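## Task

Carry plate M60 into nest OUT while the two remaining plates finish in their original nests. Every plate must rest flat within its nest's locators, its A1 well at the nest corner labelled A1, and stay put without the robot holding it. Afterwards open the grippers and pull the arms away.

## Robot and tools

Setup: two Doosan M1013 six-joint arms, left_arm and right_arm, each fitted with a Robotiq 140 two-finger gripper. Shared scene frame: origin on the table top midway between the arms, +z up, +x out across the table, left_arm on the +y side (names are not image sides). Base roots: left_arm at (-0.032, +0.507, 0) m, quat_wxyz (+1.000, 0, 0, -0.022); right_arm at (-0.030, -0.589, 0) m, quat_wxyz (+0.999, 0, 0, -0.053). Nest OUT lies between the arms; in front, in a clockwise arc seen from above, are N1, N2, N3 and RD. A plate's A1 well is at its cut-off corner. To identify a plate, set it flat in RD with A1 at the A1 corner; once the scanner beside RD has a clear view, its ID appears in the results. Either arm may be parked out of the way.

execute_actions: argument actions is a list holding one action (an empty list just returns state and images). An action may have rows, steps, until. rows: 1 to 15 rows, each used for one control step of 1/30 s. Each row is one flat list of 18 numbers, all in [-1, 1], covering both arms even if one is idle: left_arm waist, shoulder, elbow, forearm roll, wrist pitch, wrist roll, gripper position, force_limit, speed; then the same nine for right_arm. The six joint numbers are offsets, not poses: they are measured from the joint angles at the start of the action (the last reported ones), not from the previous row. Scale: 1.0 equals 1.398 rad for waist and shoulder, 2.097 rad for elbow, 2.622 rad for the three wrist joints. Stated joint ranges: elbow -2.792 to 2.792 rad, all others -6.283 to 6.283 rad; a request more than 0.010 rad outside a range is refused, and true ends may differ by 0.010 rad, in which case the joint stops there and a "joint sent to its limit" line may appear (its absence proves nothing).

Gripper numbers are absolute commands. position: +1 fully open (140 mm), about -0.8 pads touching, -1 closes until blocked. force_limit on parts up to 40 mm wide: about 14 N at -1, 60 N at 0, 107 N at +1. speed of pad gap: about 30 mm/s at -1, 140 at 0, 250 at +1. To leave a gripper unchanged, repeat its previous three numbers; a 0 is a real command.

steps: 1 to 450, default 15, never fewer than the row count. After the last row the arm keeps heading for that row's target and grippers keep that row's command, so give big moves enough steps. until: ends the action early when all conditions hold, e.g. {"scanner": {"code": "m60"}} or {"scanner": {"reads": [">=", 1]}}; numbers need a comparison (=, !=, <, <=, >, >=). It does not halt arm motion. Unknown names or out-of-range values reject the whole call.

Motion limits: joint target speed up to 2.09 (waist, shoulder), 3.14 (elbow), 3.93 (wrist joints) rad/s, 0.3 s to accelerate, joints of one arm synchronised. Targets are held within 0.456 rad (waist, shoulder), 0.683 (elbow), 0.854 (wrist joints) of measured angles, and scaled back if they would place the gripper over 70 mm from where it is. So long moves need several calls; a truncated move may not finish on its own. If an arm is blocked ("joint command not followed") or faulted it drops its target and rests; if pushed far from its target, both arms drop theirs.

Results: per arm, end_effector_position (m) and end_effector_quat_wxyz in the scene frame, linear and angular velocities, joint positions (rad) and velocities (rad/s), flange force (noisy, includes held weight, may say "no reading"), gripper object_status and position_measured (counts: 3 open, 230 pads met, nonlinear), and scanner code (lower-case ID or no_read, never wrong) and reads (count of no_read-to-ID changes). Printed hand positions drift, more at long reach. end_effector_position is the pinch point between closed pads; fingers point along gripper +z, close along its y. Fingertips extend about 33 mm past it when closed, 9 mm when open, and move about 24 mm further out while closing, so keep clearance above surfaces. object_status: 0 moving, 1 blocked while opening, 2 blocked while closing (a good grip), 3 reached target or pads met. A stopped gripper waits for a position change of at least 0.01; to squeeze harder during status 2, raise force_limit and flip position between -1 and -0.98.

Hazards: a joint torque reaching its load limit (waist, shoulder 295, elbow 139, wrist joints 39.1 N m, held weight included) or any external force of 144 N stops that arm for 10 s and it yields. Long holding heats motors; MOTOR HOT warns, then an OVER-TEMPERATURE FAULT brakes the arm. Occasional tugs on held parts or pushes on loose items may occur. Never let arms collide or press each other, never drop, slam or shove plates, and never knock anything off the table. The robot holds its last command while you think.

zoom_image: camera (cam_high, cam_low, cam_left_wrist, cam_right_wrist; all 504x504) and region [x0, y0, x1, y1] in pixels, origin top-left, at most 504 by 504. Calibration (K, distortion, T_world_to_cam) is supplied per camera; fixed cameras may be a few degrees and millimetres off, wrist camera poses follow reported joints.

read_manual: section "licences" only; no motion. finished_scene: scene (the current scene's number); ends it irreversibly after the last command is held, reports success and gives the next task. Finish only once plates rest untouched and grippers are open and clear.

Each tool is called as name(argument=value, ...) on one line, values as JSON.

## Session

execute_actions(actions=[])

Scene clock: 0.00 s.
left_arm: end_effector_position=(+0.5231, +0.0202, +0.2352) position_measured=3 object_status=3 end_effector_quat_wxyz=(-0.259, -0.228, +0.887, -0.308) end_effector_velocity=(+0.001, +0.000, +0.000) end_effector_angular_velocity=(-0.000, -0.001, +0.003) | right_arm: end_effector_position=(+0.3665, -0.7269, +0.3340) position_measured=3 object_status=3 end_effector_quat_wxyz=(-0.477, -0.454, +0.656, +0.368) end_effector_velocity=(+0.000, +0.000, +0.000) end_effector_angular_velocity=(+0.000, +0.001, +0.000)
Joint positions: left_arm=[-0.387  0.367  1.71  -0.89   1.248  4.159] | right_arm=[-0.153  0.424  1.698 -0.266  2.29   3.215]
Joint velocities: left_arm=[ 0.001 -0.001 -0.    -0.    -0.001 -0.001] | right_arm=[0.001 0.    0.    0.    0.001 0.   ]
Flange force (N, the push that the arm receives, along the gripper's own x y z axes): no reading
scanner: code=no_read reads=0

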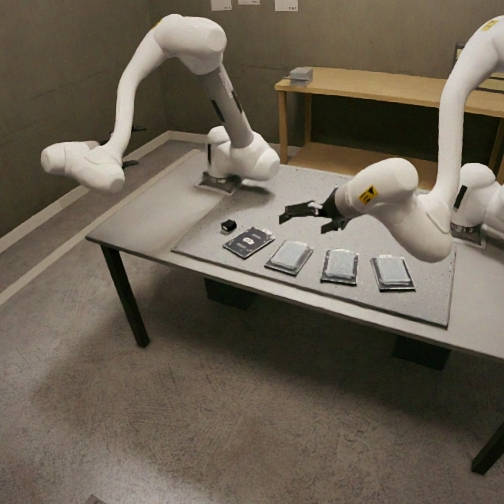

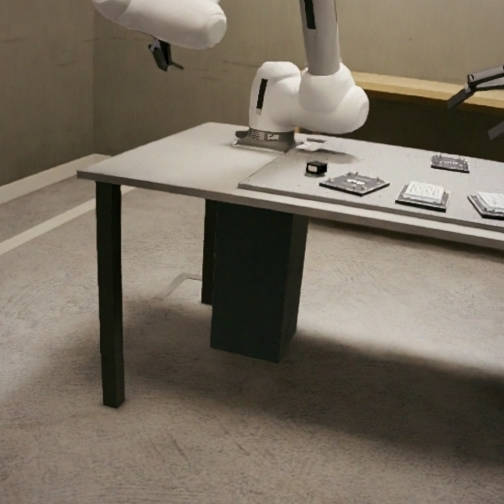

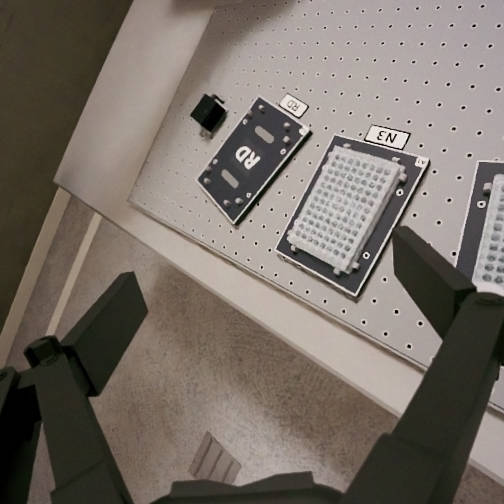

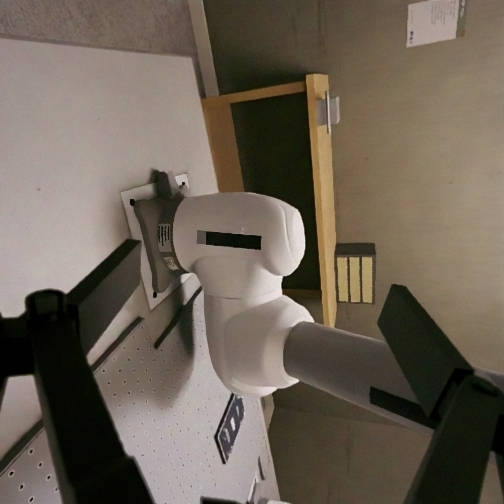

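zoom_image(camera="cam_high", region=[200, 190, 440, 310])

zoom_image(camera="cam_low", region=[290, 140, 504, 240])

zoom_image(camera="cam_left_wrist", region=[180, 80, 504, 310])

Region (200, 190, 440, 310) of cam_high's 504x504 image, scaled by 2.100, with more detail than that image has.

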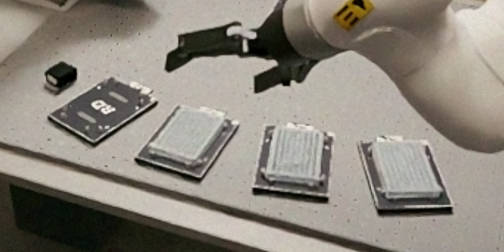

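Region (290, 140, 504, 240) of cam_low's 504x504 image, scaled by 2.355, with more detail than that image has; it fills the top 236 rows of this view, and the rest is white.

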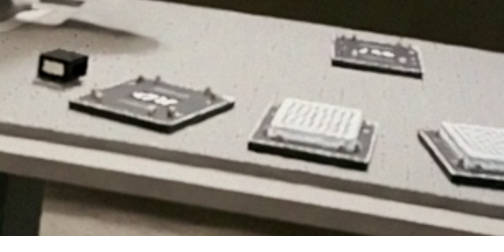

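Region (180, 80, 504, 310) of cam_left_wrist's 504x504 image, scaled by 1.556, with more detail than that image has; it fills the top 358 rows of this view, and the rest is white.

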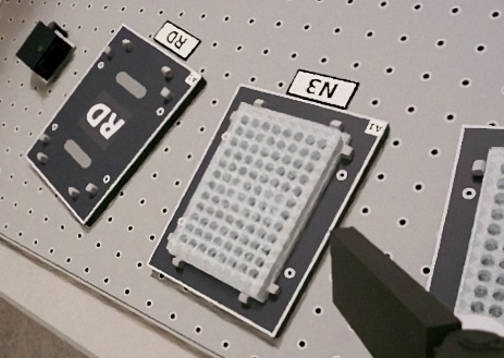

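zoom_image(camera="cam_low", region=[390, 170, 504, 230])

zoom_image(camera="cam_right_wrist", region=[170, 370, 300, 500])

Region (390, 170, 504, 230) of cam_low's 504x504 image, scaled by 4.421, with more detail than that image has; it fills the top 265 rows of this view, and the rest is white.

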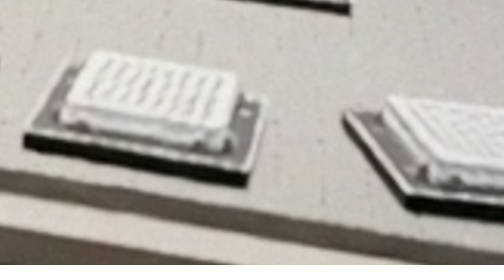

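Region (170, 370, 300, 500) of cam_right_wrist's 504x504 image, scaled by 3.877, with more detail than that image has.

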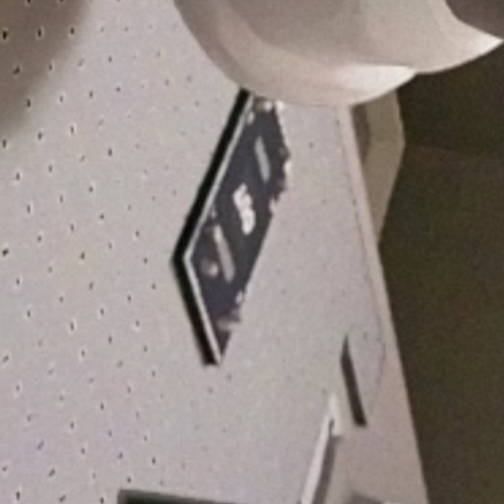

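execute_actions(actions=[{"rows": [[-0.2153,-0.3312,0.0975,0.3394,0.0286,-0.0683,1,0,0, 0.5136,-0.060,0.2885,0.7483,-0.5305,-0.4058,1,0,0]], "steps": 45}])

Scene clock: 64.17 s.
left_arm: end_effector_position=(+0.3504, +0.2100, +0.3000) position_measured=3 object_status=3 end_effector_quat_wxyz=(+0.000, -0.000, +1.000, +0.000) end_effector_velocity=(-0.000, -0.000, -0.000) end_effector_angular_velocity=(-0.001, +0.001, +0.002) | right_arm: end_effector_position=(+0.3209, -0.1808, +0.0864) position_measured=3 object_status=3 end_effector_quat_wxyz=(-0.174, +0.737, -0.490, -0.432) end_effector_velocity=(+0.091, +0.378, +0.014) end_effector_angular_velocity=(+0.576, -0.365, -0.856)
Joint positions: left_arm=[-0.688 -0.096  1.915  0.     1.323  3.98 ] | right_arm=[0.388 0.358 2.176 0.971 1.248 2.384]
Joint velocities: left_arm=[ 0.001  0.    -0.    -0.001  0.    -0.001] | right_arm=[ 0.334 -0.033  0.242  1.374 -0.662 -0.441]
Flange force (N, the push that the arm receives, along the gripper's own x y z axes): left_arm=[-0.7 1.1 1.7] | right_arm=[1.6 0.7 4.5]
scanner: code=no_read reads=0
camera_calibration (this result's frames):
cam_left_wrist: T_world_to_cam=[[0.208698, 0.976303, -0.057242, -0.255702], [0.905431, -0.170762, 0.388633, -0.386724], [0.369649, -0.132936, -0.919613, 0.347725], [0, 0, 0, 1]] pos_world=[0.27498, 0.22983, 0.455429]
cam_right_wrist: T_world_to_cam=[[-0.848157, -0.529746, -0.000444942, 0.176833], [-0.112922, 0.179974, 0.977168, 0.00537394], [-0.517571, 0.828842, -0.212466, 0.511987], [0, 0, 0, 1]] pos_world=[0.415578, -0.331647, 0.103607]

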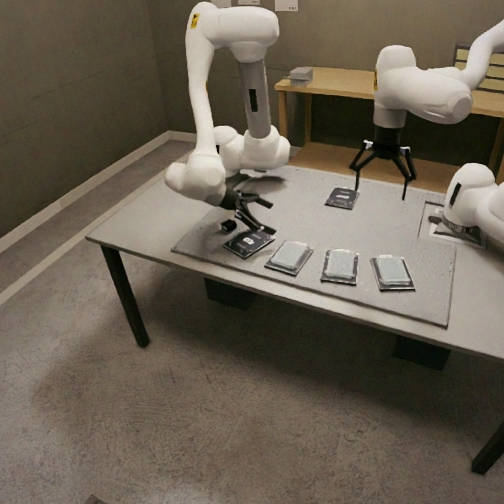

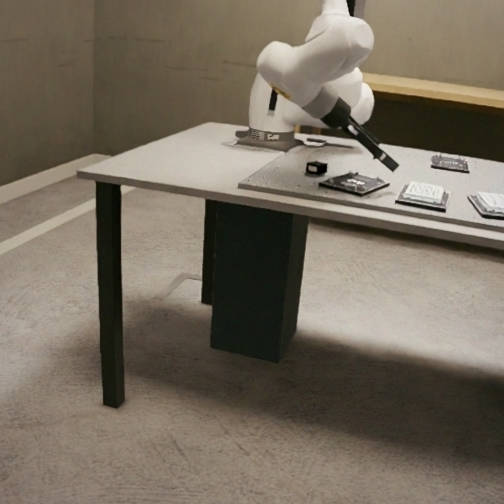

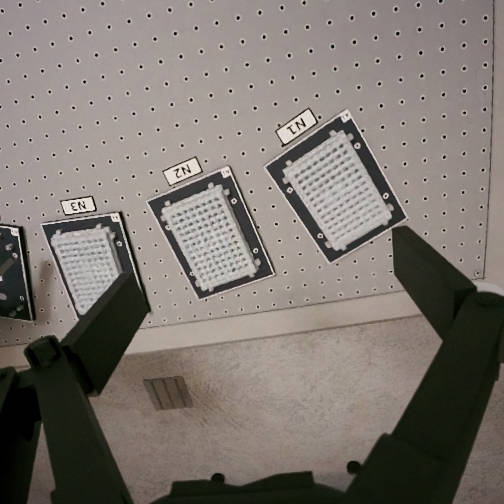

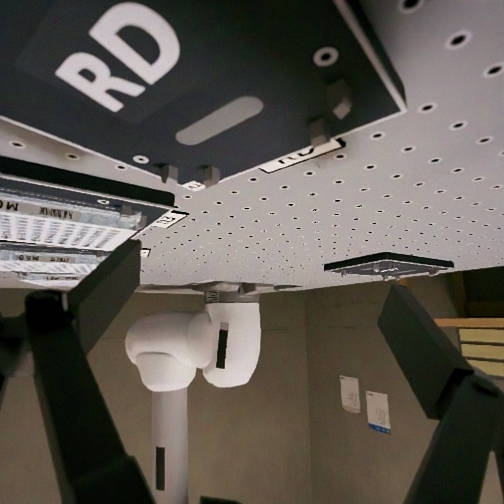

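zoom_image(camera="cam_right_wrist", region=[0, 180, 150, 300])

Region (0, 180, 150, 300) of cam_right_wrist's 504x504 image, scaled by 3.360, with more detail than that image has; it fills the top 403 rows of this view, and the rest is white.

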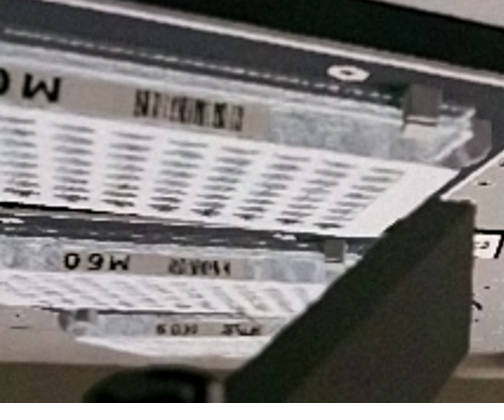

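execute_actions(actions=[])

Scene clock: 67.33 s.
left_arm: end_effector_position=(+0.3504, +0.2100, +0.3000) position_measured=3 object_status=3 end_effector_quat_wxyz=(+0.000, -0.000, +1.000, +0.000) end_effector_velocity=(+0.000, -0.000, -0.001) end_effector_angular_velocity=(+0.002, +0.000, -0.001) | right_arm: end_effector_position=(+0.3392, -0.1228, +0.0886) position_measured=3 object_status=3 end_effector_quat_wxyz=(-0.252, +0.701, -0.523, -0.415) end_effector_velocity=(+0.001, -0.000, +0.000) end_effector_angular_velocity=(-0.000, -0.001, -0.001)
Joint positions: left_arm=[-0.688 -0.096  1.915  0.     1.323  3.98 ] | right_arm=[0.447 0.352 2.218 1.212 1.132 2.306]
Joint velocities: left_arm=[-0.     0.001 -0.     0.001 -0.     0.   ] | right_arm=[-0.001 -0.    -0.    -0.    -0.     0.   ]
Flange force (N, the push that the arm receives, along the gripper's own x y z axes): left_arm=[-2.5 -0.8 1.3] | right_arm=[4.2 0.5 5.6]
scanner: code=no_read reads=0
camera_calibration (this result's frames):
cam_left_wrist: T_world_to_cam=[[0.208699, 0.976303, -0.0572412, -0.255702], [0.90543, -0.170763, 0.388634, -0.386724], [0.36965, -0.132936, -0.919612, 0.347725], [0, 0, 0, 1]] pos_world=[0.274979, 0.22983, 0.455429]
cam_right_wrist: T_world_to_cam=[[-0.917471, -0.387409, -0.0903372, 0.271983], [-0.147306, 0.119915, 0.981795, -0.00129126], [-0.369524, 0.914076, -0.167086, 0.430079], [0, 0, 0, 1]] pos_world=[0.408271, -0.287601, 0.0976982]

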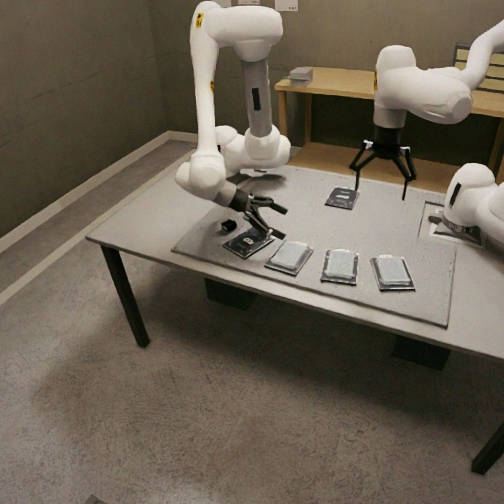

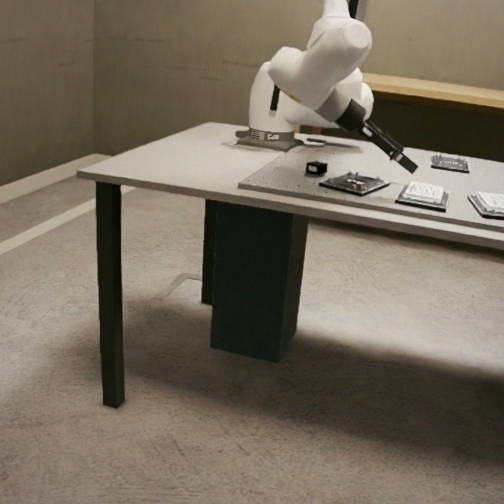

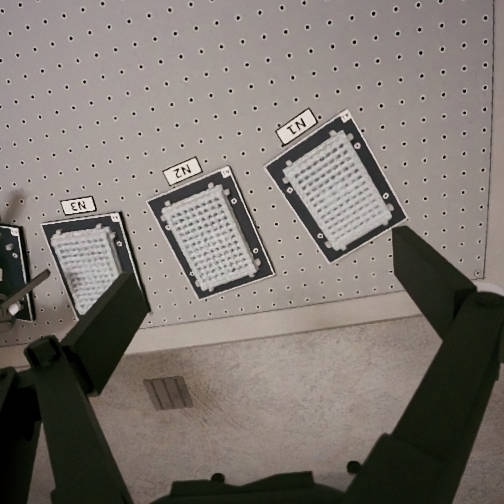

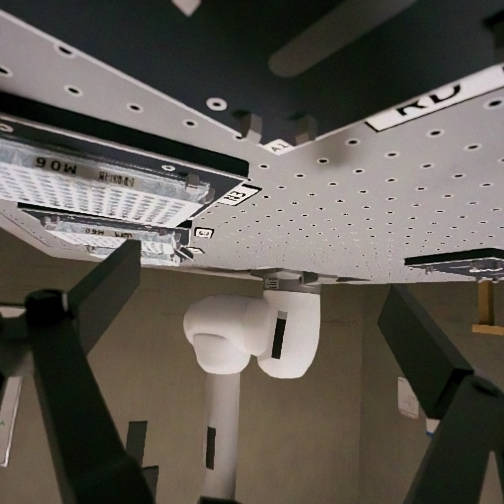

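zoom_image(camera="cam_right_wrist", region=[10, 140, 170, 270])

zoom_image(camera="cam_left_wrist", region=[130, 150, 290, 310])

Region (10, 140, 170, 270) of cam_right_wrist's 504x504 image, scaled by 3.150, with more detail than that image has; it fills the top 410 rows of this view, and the rest is white.

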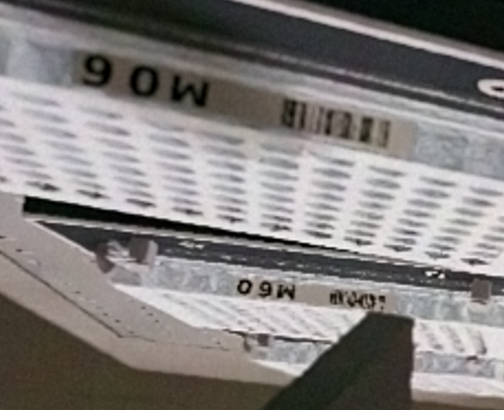

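Region (130, 150, 290, 310) of cam_left_wrist's 504x504 image, scaled by 3.150, with more detail than that image has.

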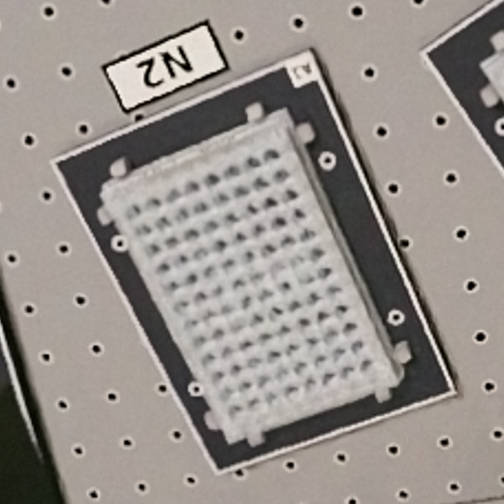

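execute_actions(actions=[{"rows": [[-0.0238,0.2169,0.0141,0,-0.1270,-0.0811,0.5,0,0, 0,0,0,0,0,0,1,0,0]], "steps": 30}])

Scene clock: 95.90 s.
left_arm: end_effector_position=(+0.4215, +0.1196, +0.1201) position_measured=66 object_status=3 end_effector_quat_wxyz=(+0.000, -0.090, +0.996, -0.000) end_effector_velocity=(+0.000, +0.000, -0.001) end_effector_angular_velocity=(+0.002, +0.001, -0.001) | right_arm: end_effector_position=(+0.3392, -0.1228, +0.0886) position_measured=3 object_status=3 end_effector_quat_wxyz=(-0.252, +0.701, -0.523, -0.415) end_effector_velocity=(-0.000, +0.000, +0.000) end_effector_angular_velocity=(-0.000, +0.000, +0.000)
Joint positions: left_arm=[-0.721  0.207  1.944  0.     0.99   3.768] | right_arm=[0.447 0.352 2.218 1.212 1.132 2.306]
Joint velocities: left_arm=[ 0.     0.001 -0.     0.     0.001  0.001] | right_arm=[ 0.    -0.    -0.    -0.     0.     0.001]
Flange force (N, the push that the arm receives, along the gripper's own x y z axes): left_arm=[-4.2 -0.1 2.3] | right_arm=[2.8 1.1 6.8]
scanner: code=no_read reads=0
camera_calibration (this result's frames):
cam_left_wrist: T_world_to_cam=[[0.031261, 0.997865, -0.0573411, -0.120321], [0.921326, -0.006525, 0.388735, -0.422977], [0.387531, -0.0649821, -0.919563, 0.128339], [0, 0, 0, 1]] pos_world=[0.343726, 0.125644, 0.275543]
cam_right_wrist: T_world_to_cam=[[-0.917471, -0.387409, -0.0903372, 0.271983], [-0.147306, 0.119915, 0.981795, -0.00129131], [-0.369524, 0.914076, -0.167086, 0.430079], [0, 0, 0, 1]] pos_world=[0.408271, -0.287601, 0.0976983]

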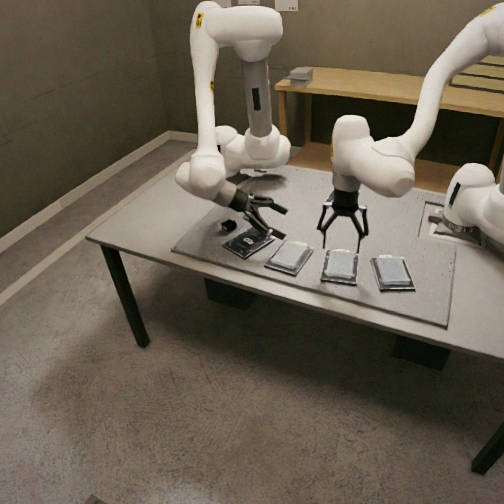

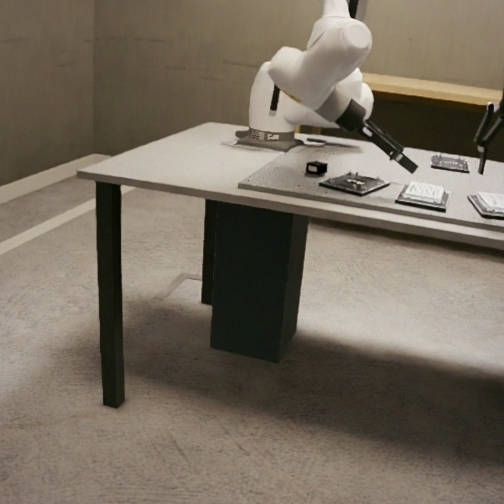

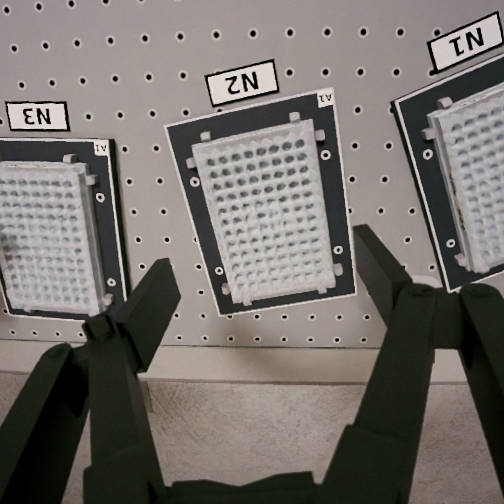

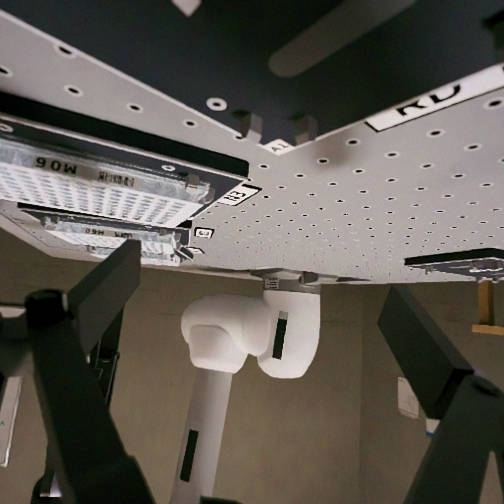

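zoom_image(camera="cam_left_wrist", region=[140, 70, 392, 322])

Region (140, 70, 392, 322) of cam_left_wrist's 504x504 image, scaled by 2.000, with more detail than that image has.

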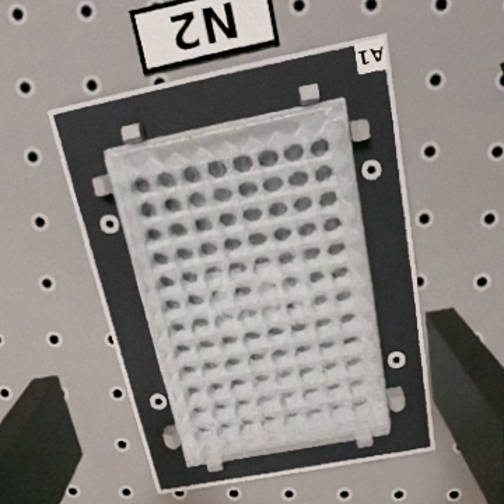

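execute_actions(actions=[{"rows": [[0.0033,0.0396,0.0237,0,-0.0399,0.0010,0.5,0,0, 0,0,0,0,0,0,1,0,0]], "steps": 18}])

Scene clock: 123.07 s.
left_arm: end_effector_position=(+0.4221, +0.1227, +0.0648) position_measured=66 object_status=3 end_effector_quat_wxyz=(-0.000, -0.091, +0.996, +0.000) end_effector_velocity=(-0.000, +0.001, +0.001) end_effector_angular_velocity=(+0.000, -0.001, -0.002) | right_arm: end_effector_position=(+0.3392, -0.1228, +0.0886) position_measured=3 object_status=3 end_effector_quat_wxyz=(-0.252, +0.701, -0.523, -0.415) end_effector_velocity=(-0.000, +0.000, -0.000) end_effector_angular_velocity=(+0.000, +0.000, +0.001)
Joint positions: left_arm=[-0.717  0.262  1.994 -0.     0.886  3.77 ] | right_arm=[0.447 0.352 2.218 1.212 1.132 2.306]
Joint velocities: left_arm=[ 0.    -0.002  0.     0.001  0.001  0.002] | right_arm=[ 0.  0. -0. -0.  0. -0.]
Flange force (N, the push that the arm receives, along the gripper's own x y z axes): left_arm=[-2.7 0.2 2.1] | right_arm=[2.6 1.8 4.8]
scanner: code=no_read reads=0
camera_calibration (this result's frames):
cam_left_wrist: T_world_to_cam=[[0.0291727, 0.997941, -0.0571282, -0.125744], [0.921491, -0.00470524, 0.38837, -0.402359], [0.387302, -0.0639729, -0.919731, 0.0774419], [0, 0, 0, 1]] pos_world=[0.344446, 0.128546, 0.220307]
cam_right_wrist: T_world_to_cam=[[-0.917471, -0.387409, -0.0903371, 0.271983], [-0.147306, 0.119915, 0.981795, -0.00129125], [-0.369524, 0.914076, -0.167086, 0.430079], [0, 0, 0, 1]] pos_world=[0.408271, -0.287601, 0.0976982]

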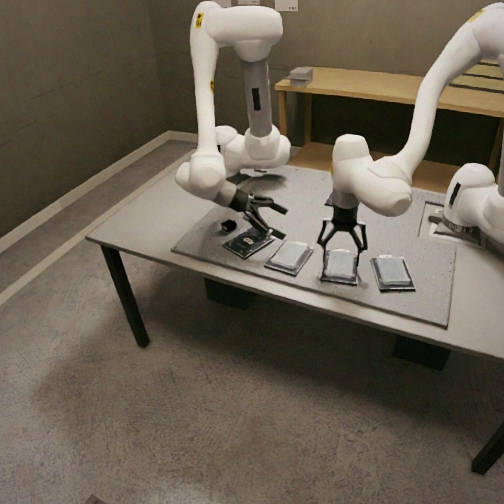

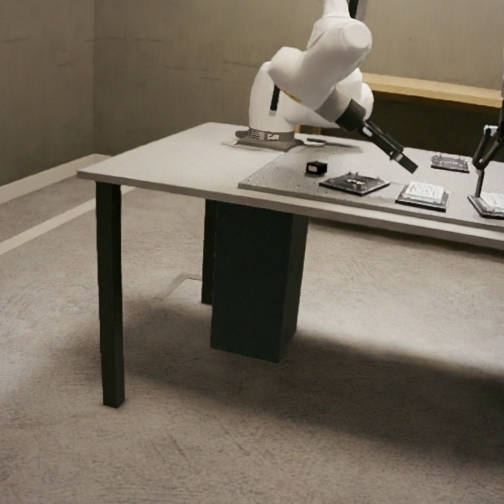

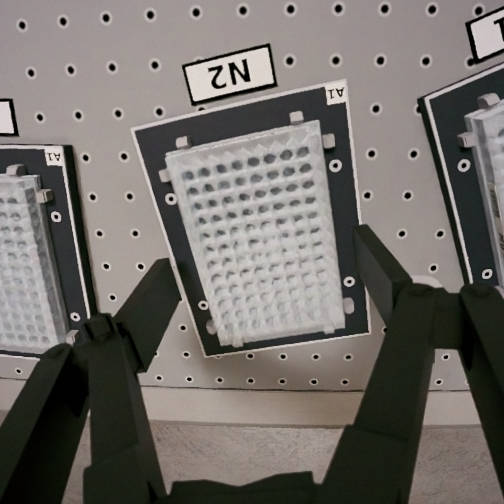

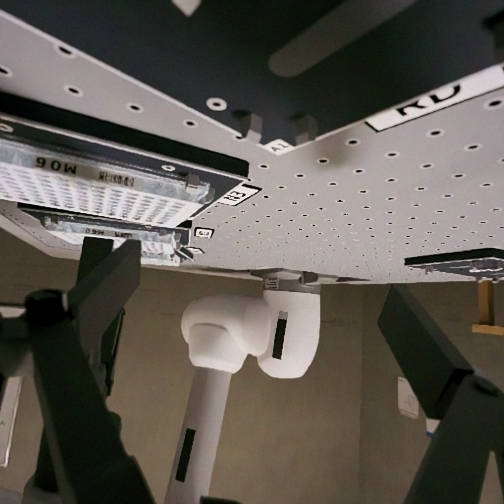

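zoom_image(camera="cam_right_wrist", region=[20, 200, 200, 280])

zoom_image(camera="cam_left_wrist", region=[120, 70, 400, 370])

Region (20, 200, 200, 280) of cam_right_wrist's 504x504 image, scaled by 2.800, with more detail than that image has.

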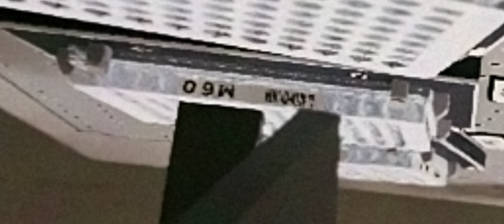

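Region (120, 70, 400, 370) of cam_left_wrist's 504x504 image, scaled by 1.680, with more detail than that image has; it fills the left 470 columns of this view, and the rest is white.

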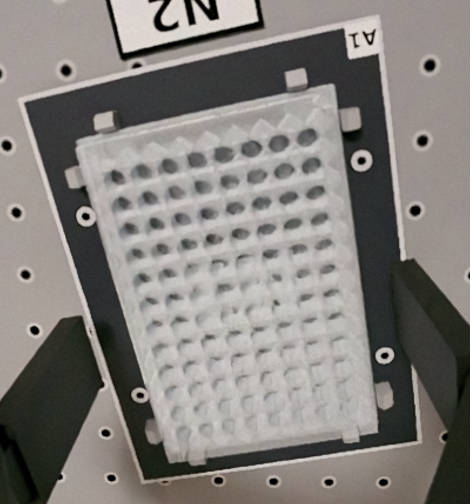

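zoom_image(camera="cam_right_wrist", region=[36, 210, 136, 250])

zoom_image(camera="cam_low", region=[444, 170, 504, 230])

Region (36, 210, 136, 250) of cam_right_wrist's 504x504 image, scaled by 5.040, with more detail than that image has; it fills the top 202 rows of this view, and the rest is white.

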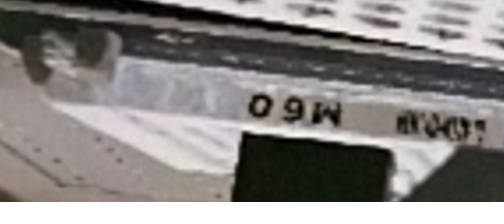

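Region (444, 170, 504, 230) of cam_low's 504x504 image, scaled by 8.400, with more detail than that image has.

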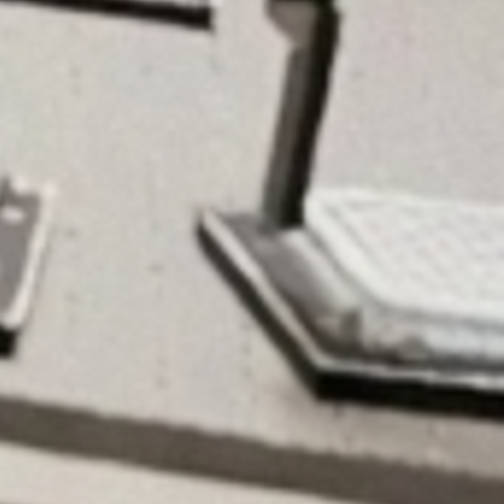

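execute_actions(actions=[{"rows": [[0,0.00993,0.00441,0,-0.00882,0,0.5,0.2,-0.5, 0,0,0,0,0,0,1,0,0],[0,0.00993,0.00441,0,-0.00882,0,0.5,0.2,-0.5, 0,0,0,0,0,0,1,0,0],[0,0.00993,0.00441,0,-0.00882,0,0.5,0.2,-0.5, 0,0,0,0,0,0,1,0,0],[0,0.00993,0.00441,0,-0.00882,0,0.5,0.2,-0.5, 0,0,0,0,0,0,1,0,0],[0,0.00993,0.00441,0,-0.00882,0,0.5,0.2,-0.5, 0,0,0,0,0,0,1,0,0],[0,0.00993,0.00441,0,-0.00882,0,0.5,0.2,-0.5, 0,0,0,0,0,0,1,0,0],[0,0.00993,0.00441,0,-0.00882,0,0.5,0.2,-0.5, 0,0,0,0,0,0,1,0,0],[0,0.00993,0.00441,0,-0.00882,0,0.5,0.2,-0.5, 0,0,0,0,0,0,1,0,0],[0,0.00993,0.00441,0,-0.00882,0,0.5,0.2,-0.5, 0,0,0,0,0,0,1,0,0],[0,0.00993,0.00441,0,-0.00882,0,0.5,0.2,-0.5, 0,0,0,0,0,0,1,0,0],[0,0.00993,0.00441,0,-0.00882,0,-1,0.2,-0.5, 0,0,0,0,0,0,1,0,0]], "steps": 26}])

Scene clock: 142.87 s.
left_arm: end_effector_position=(+0.4220, +0.1228, +0.0526) position_measured=107 object_status=2 end_effector_quat_wxyz=(-0.000, -0.091, +0.996, +0.000) end_effector_velocity=(+0.000, +0.001, -0.000) end_effector_angular_velocity=(+0.001, +0.001, +0.003) | right_arm: end_effector_position=(+0.3392, -0.1228, +0.0886) position_measured=3 object_status=3 end_effector_quat_wxyz=(-0.252, +0.701, -0.523, -0.415) end_effector_velocity=(+0.000, -0.000, +0.001) end_effector_angular_velocity=(+0.001, -0.002, -0.001)
Joint positions: left_arm=[-0.717  0.276  2.003 -0.     0.863  3.77 ] | right_arm=[0.447 0.352 2.218 1.212 1.132 2.306]
Joint velocities: left_arm=[ 0.001  0.001  0.     0.     0.    -0.002] | right_arm=[-0.    -0.001 -0.     0.    -0.    -0.001]
Flange force (N, the push that the arm receives, along the gripper's own x y z axes): left_arm=[-1.1 33.3 -59.9] | right_arm=[1.4 2.0 3.3]
scanner: code=no_read reads=0
camera_calibration (this result's frames):
cam_left_wrist: T_world_to_cam=[[0.0291343, 0.997955, -0.0568965, -0.126578], [0.921582, -0.00477475, 0.388154, -0.397514], [0.387089, -0.0637434, -0.919837, 0.0662842], [0, 0, 0, 1]] pos_world=[0.344372, 0.128647, 0.208065]
cam_right_wrist: T_world_to_cam=[[-0.917471, -0.387409, -0.0903373, 0.271983], [-0.147306, 0.119915, 0.981795, -0.00129124], [-0.369524, 0.914076, -0.167086, 0.430079], [0, 0, 0, 1]] pos_world=[0.408271, -0.287601, 0.0976982]

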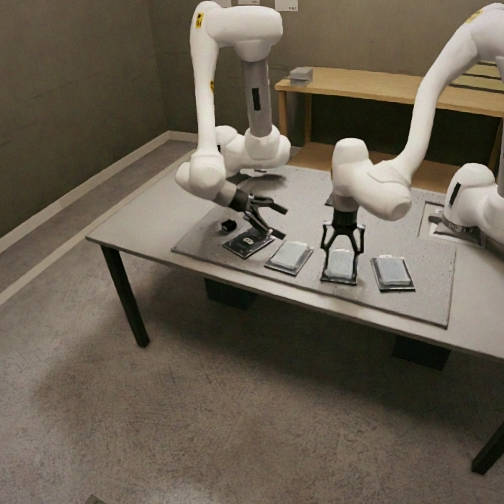

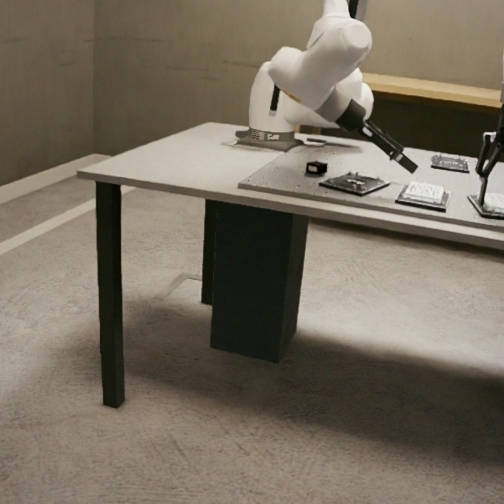

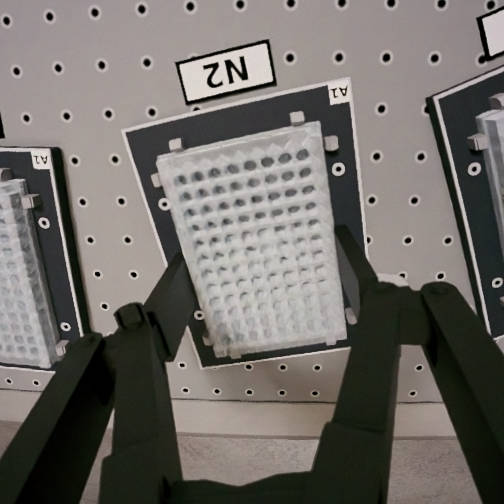

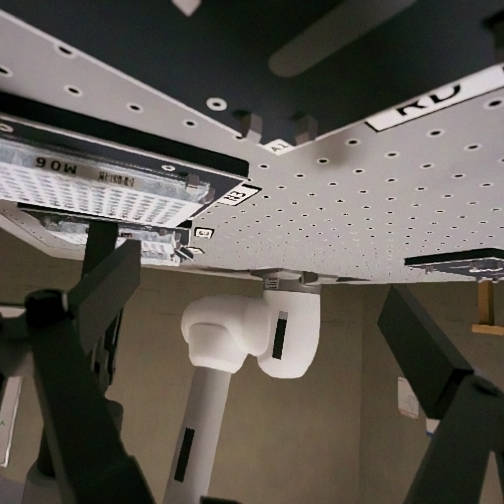

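execute_actions(actions=[{"rows": [[0.0005,-0.0018,0,0,0.00097,0.0003,-0.98,0.2,-0.5, 0,0,0,0,0,0,1,0,0]], "steps": 10}])

Scene clock: 147.80 s.
left_arm: end_effector_position=(+0.4219, +0.1234, +0.0540) position_measured=108 object_status=0 end_effector_quat_wxyz=(-0.000, -0.091, +0.996, +0.000) end_effector_velocity=(+0.000, +0.001, +0.001) end_effector_angular_velocity=(+0.000, +0.001, +0.001) | right_arm: end_effector_position=(+0.3392, -0.1228, +0.0886) position_measured=3 object_status=3 end_effector_quat_wxyz=(-0.252, +0.701, -0.523, -0.415) end_effector_velocity=(-0.000, +0.000, +0.000) end_effector_angular_velocity=(-0.000, +0.000, +0.000)
Joint positions: left_arm=[-0.716  0.274  2.003 -0.     0.865  3.771] | right_arm=[0.447 0.352 2.218 1.212 1.132 2.306]
Joint velocities: left_arm=[ 0.001 -0.001 -0.    -0.     0.003 -0.   ] | right_arm=[ 0.001 -0.    -0.    -0.    -0.     0.001]
Flange force (N, the push that the arm receives, along the gripper's own x y z axes): left_arm=[-2.7 13.4 -1.3] | right_arm=[2.5 1.8 6.1]
scanner: code=no_read reads=0
camera_calibration (this result's frames):
cam_left_wrist: T_world_to_cam=[[0.0291928, 0.99794, -0.0571339, -0.127036], [0.921558, -0.00473259, 0.388212, -0.39798], [0.387141, -0.0639852, -0.919797, 0.067722], [0, 0, 0, 1]] pos_world=[0.344253, 0.129224, 0.209533]
cam_right_wrist: T_world_to_cam=[[-0.917471, -0.387409, -0.090337, 0.271983], [-0.147306, 0.119915, 0.981795, -0.00129128], [-0.369524, 0.914076, -0.167086, 0.430079], [0, 0, 0, 1]] pos_world=[0.408271, -0.287601, 0.0976982]

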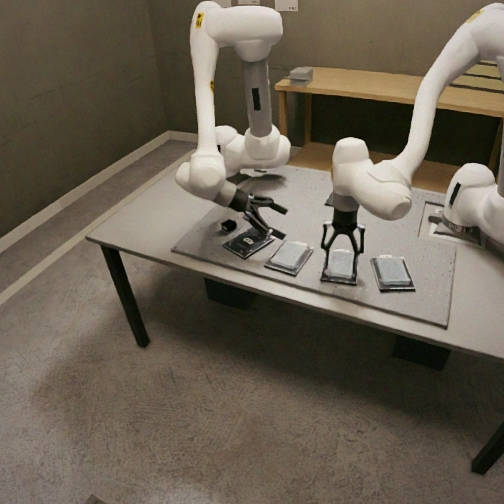

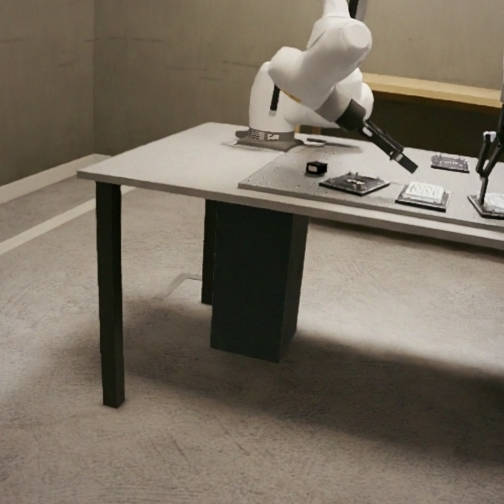

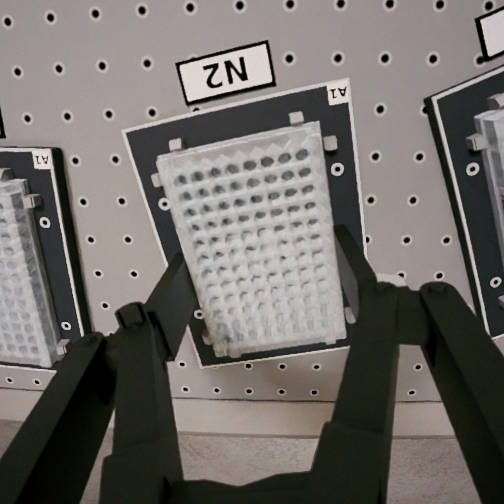

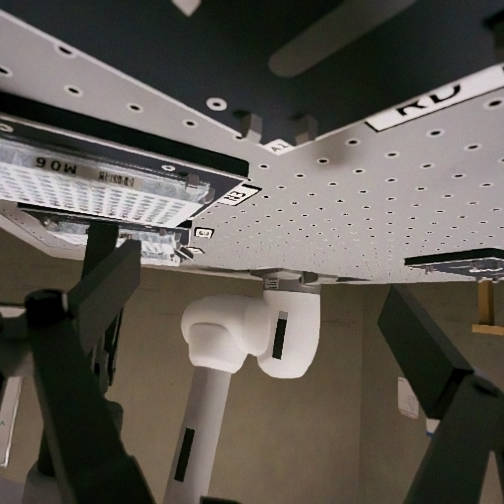

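execute_actions(actions=[{"rows": [[0.0008,-0.0246,-0.0113,0,0.0221,0.0004,-0.98,0.2,-0.5, 0,0,0,0,0,0,1,0,0],[0.0008,-0.0246,-0.0113,0,0.0221,0.0004,-0.98,0.2,-0.5, 0,0,0,0,0,0,1,0,0],[0.0008,-0.0246,-0.0113,0,0.0221,0.0004,-0.98,0.2,-0.5, 0,0,0,0,0,0,1,0,0],[0.0008,-0.0246,-0.0113,0,0.0221,0.0004,-0.98,0.2,-0.5, 0,0,0,0,0,0,1,0,0],[0.0008,-0.0246,-0.0113,0,0.0221,0.0004,-0.98,0.2,-0.5, 0,0,0,0,0,0,1,0,0],[0.0008,-0.0246,-0.0113,0,0.0221,0.0004,-0.98,0.2,-0.5, 0,0,0,0,0,0,1,0,0],[0.0008,-0.0246,-0.0113,0,0.0221,0.0004,-0.98,0.2,-0.5, 0,0,0,0,0,0,1,0,0],[0.0008,-0.0246,-0.0113,0,0.0221,0.0004,-0.98,0.2,-0.5, 0,0,0,0,0,0,1,0,0],[-0.5853,-0.4171,0.1073,0,0.1365,-0.2429,-0.98,0.2,-0.5, 0,0,0,0,0,0,1,0,0]], "steps": 55}])

Scene clock: 181.47 s.
left_arm: end_effector_position=(+0.0004, +0.1696, +0.2198) position_measured=108 object_status=2 end_effector_quat_wxyz=(-0.000, -0.000, +1.000, +0.000) end_effector_velocity=(-0.001, +0.000, -0.000) end_effector_angular_velocity=(-0.000, +0.000, +0.000) | right_arm: end_effector_position=(+0.3392, -0.1228, +0.0886) position_measured=3 object_status=3 end_effector_quat_wxyz=(-0.252, +0.701, -0.523, -0.415) end_effector_velocity=(-0.000, +0.000, +0.000) end_effector_angular_velocity=(+0.000, +0.000, -0.000)
Joint positions: left_arm=[-1.534 -0.309  2.228 -0.     1.223  3.134] | right_arm=[0.447 0.352 2.218 1.212 1.132 2.306]
Joint velocities: left_arm=[-0.003 -0.001  0.001 -0.    -0.    -0.002] | right_arm=[ 0.    -0.    -0.     0.001  0.     0.001]
Flange force (N, the push that the arm receives, along the gripper's own x y z axes): left_arm=[1.6 -1.7 2.2] | right_arm=[1.7 2.4 6.8]
scanner: code=no_read reads=0
camera_calibration (this result's frames):
cam_left_wrist: T_world_to_cam=[[0.208875, 0.976269, -0.0571797, -0.147832], [0.905487, -0.170982, 0.388406, -0.0455342], [0.369412, -0.132904, -0.919713, 0.398013], [0, 0, 0, 1]] pos_world=[-0.0749217, 0.189436, 0.37529]
cam_right_wrist: T_world_to_cam=[[-0.917471, -0.387409, -0.0903372, 0.271983], [-0.147306, 0.119915, 0.981795, -0.00129123], [-0.369524, 0.914076, -0.167086, 0.430079], [0, 0, 0, 1]] pos_world=[0.408271, -0.287601, 0.0976982]

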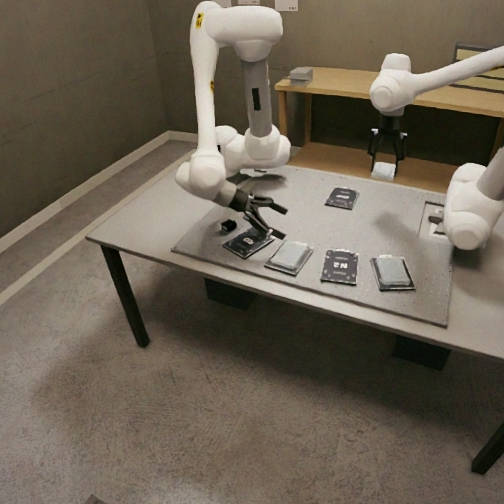

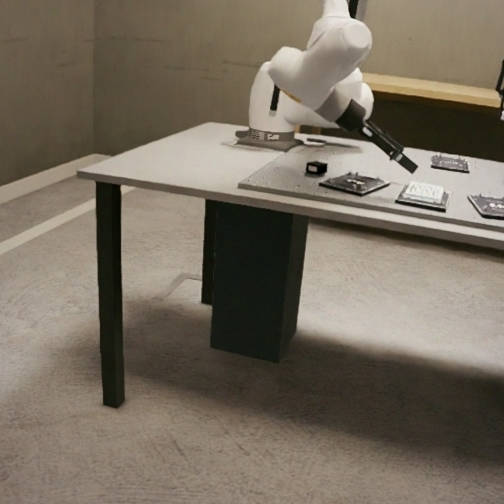

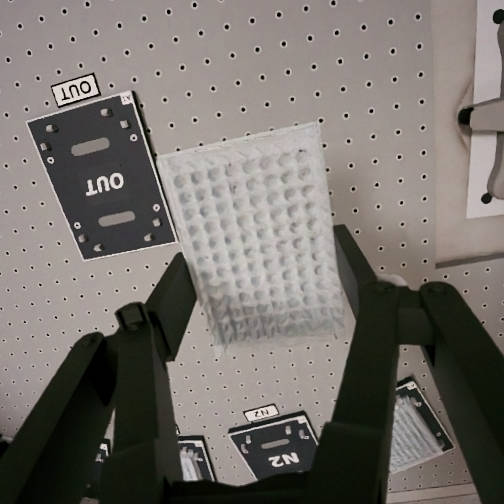

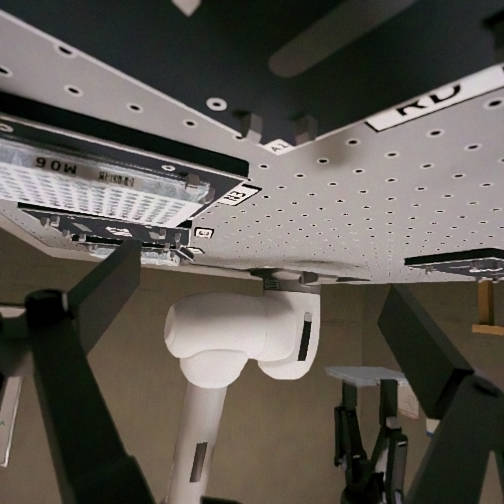

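zoom_image(camera="cam_left_wrist", region=[10, 70, 210, 270])

Region (10, 70, 210, 270) of cam_left_wrist's 504x504 image, scaled by 2.520, with more detail than that image has.

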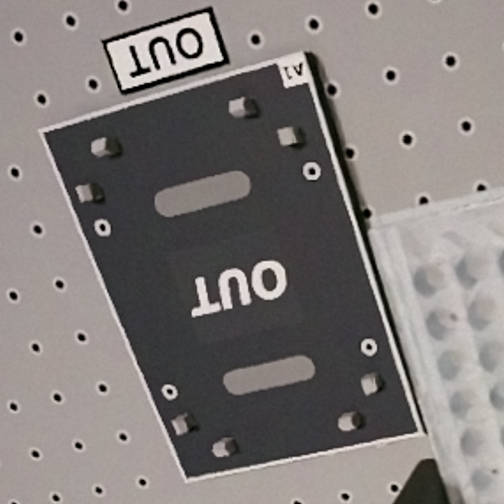

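execute_actions(actions=[{"rows": [[-0.0549,0.3168,-0.0363,0,-0.1400,-0.0318,-0.98,0.2,-0.5, 0,0,0,0,0,0,1,0,0]], "steps": 32}])

zoom_image(camera="cam_left_wrist", region=[120, 70, 400, 370])

Scene clock: 198.10 s.
left_arm: end_effector_position=(-0.0395, +0.0008, +0.0679) position_measured=108 object_status=2 end_effector_quat_wxyz=(-0.000, -0.004, +1.000, -0.000) end_effector_velocity=(-0.001, -0.000, -0.001) end_effector_angular_velocity=(+0.001, -0.000, -0.000) | right_arm: end_effector_position=(+0.3392, -0.1228, +0.0886) position_measured=3 object_status=3 end_effector_quat_wxyz=(-0.252, +0.701, -0.523, -0.415) end_effector_velocity=(+0.000, +0.000, +0.000) end_effector_angular_velocity=(+0.001, -0.001, +0.001)
Joint positions: left_arm=[-1.611  0.134  2.152 -0.     0.856  3.051] | right_arm=[0.447 0.352 2.218 1.212 1.132 2.306]
Joint velocities: left_arm=[-0.001  0.003  0.     0.    -0.002 -0.001] | right_arm=[ 0.    -0.    -0.001 -0.     0.    -0.   ]
Flange force (N, the push that the arm receives, along the gripper's own x y z axes): left_arm=[-1.5 -2.2 2.9] | right_arm=[0.4 3.2 4.1]
scanner: code=no_read reads=0
camera_calibration (this result's frames):
cam_left_wrist: T_world_to_cam=[[0.202347, 0.977631, -0.0573862, 0.016467], [0.906594, -0.16484, 0.388477, 0.0207851], [0.370328, -0.130633, -0.91967, 0.250693], [0, 0, 0, 1]] pos_world=[-0.115014, 0.0200764, 0.223425]
cam_right_wrist: T_world_to_cam=[[-0.917471, -0.387409, -0.0903371, 0.271983], [-0.147306, 0.119915, 0.981795, -0.00129129], [-0.369524, 0.914076, -0.167086, 0.430079], [0, 0, 0, 1]] pos_world=[0.408271, -0.287601, 0.0976982]

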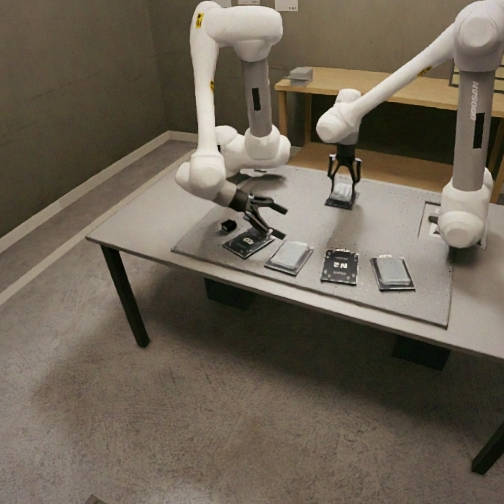

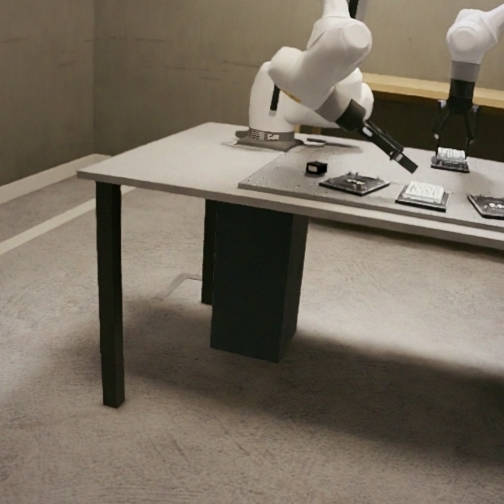

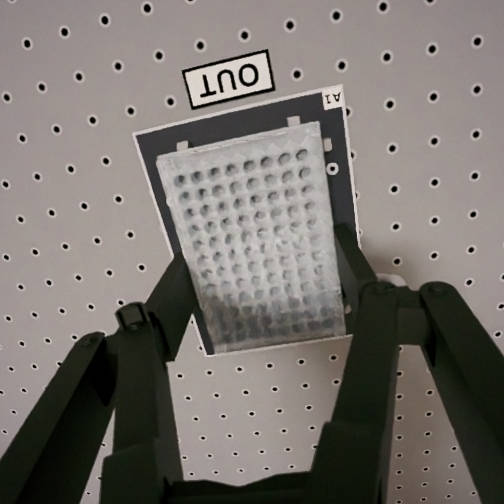

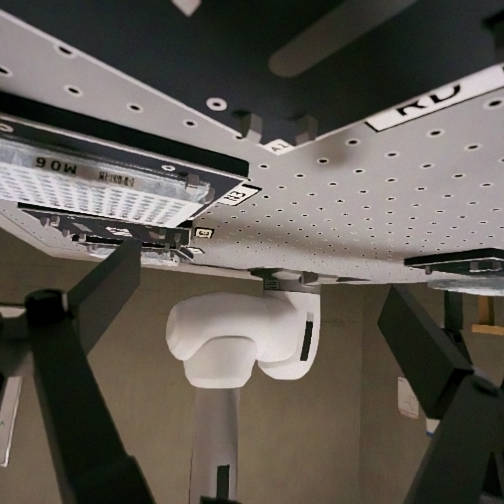

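Region (120, 70, 400, 370) of cam_left_wrist's 504x504 image, scaled by 1.680, with more detail than that image has; it fills the left 470 columns of this view, and the rest is white.

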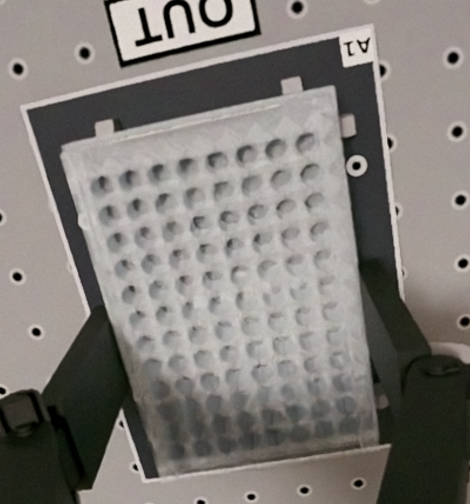

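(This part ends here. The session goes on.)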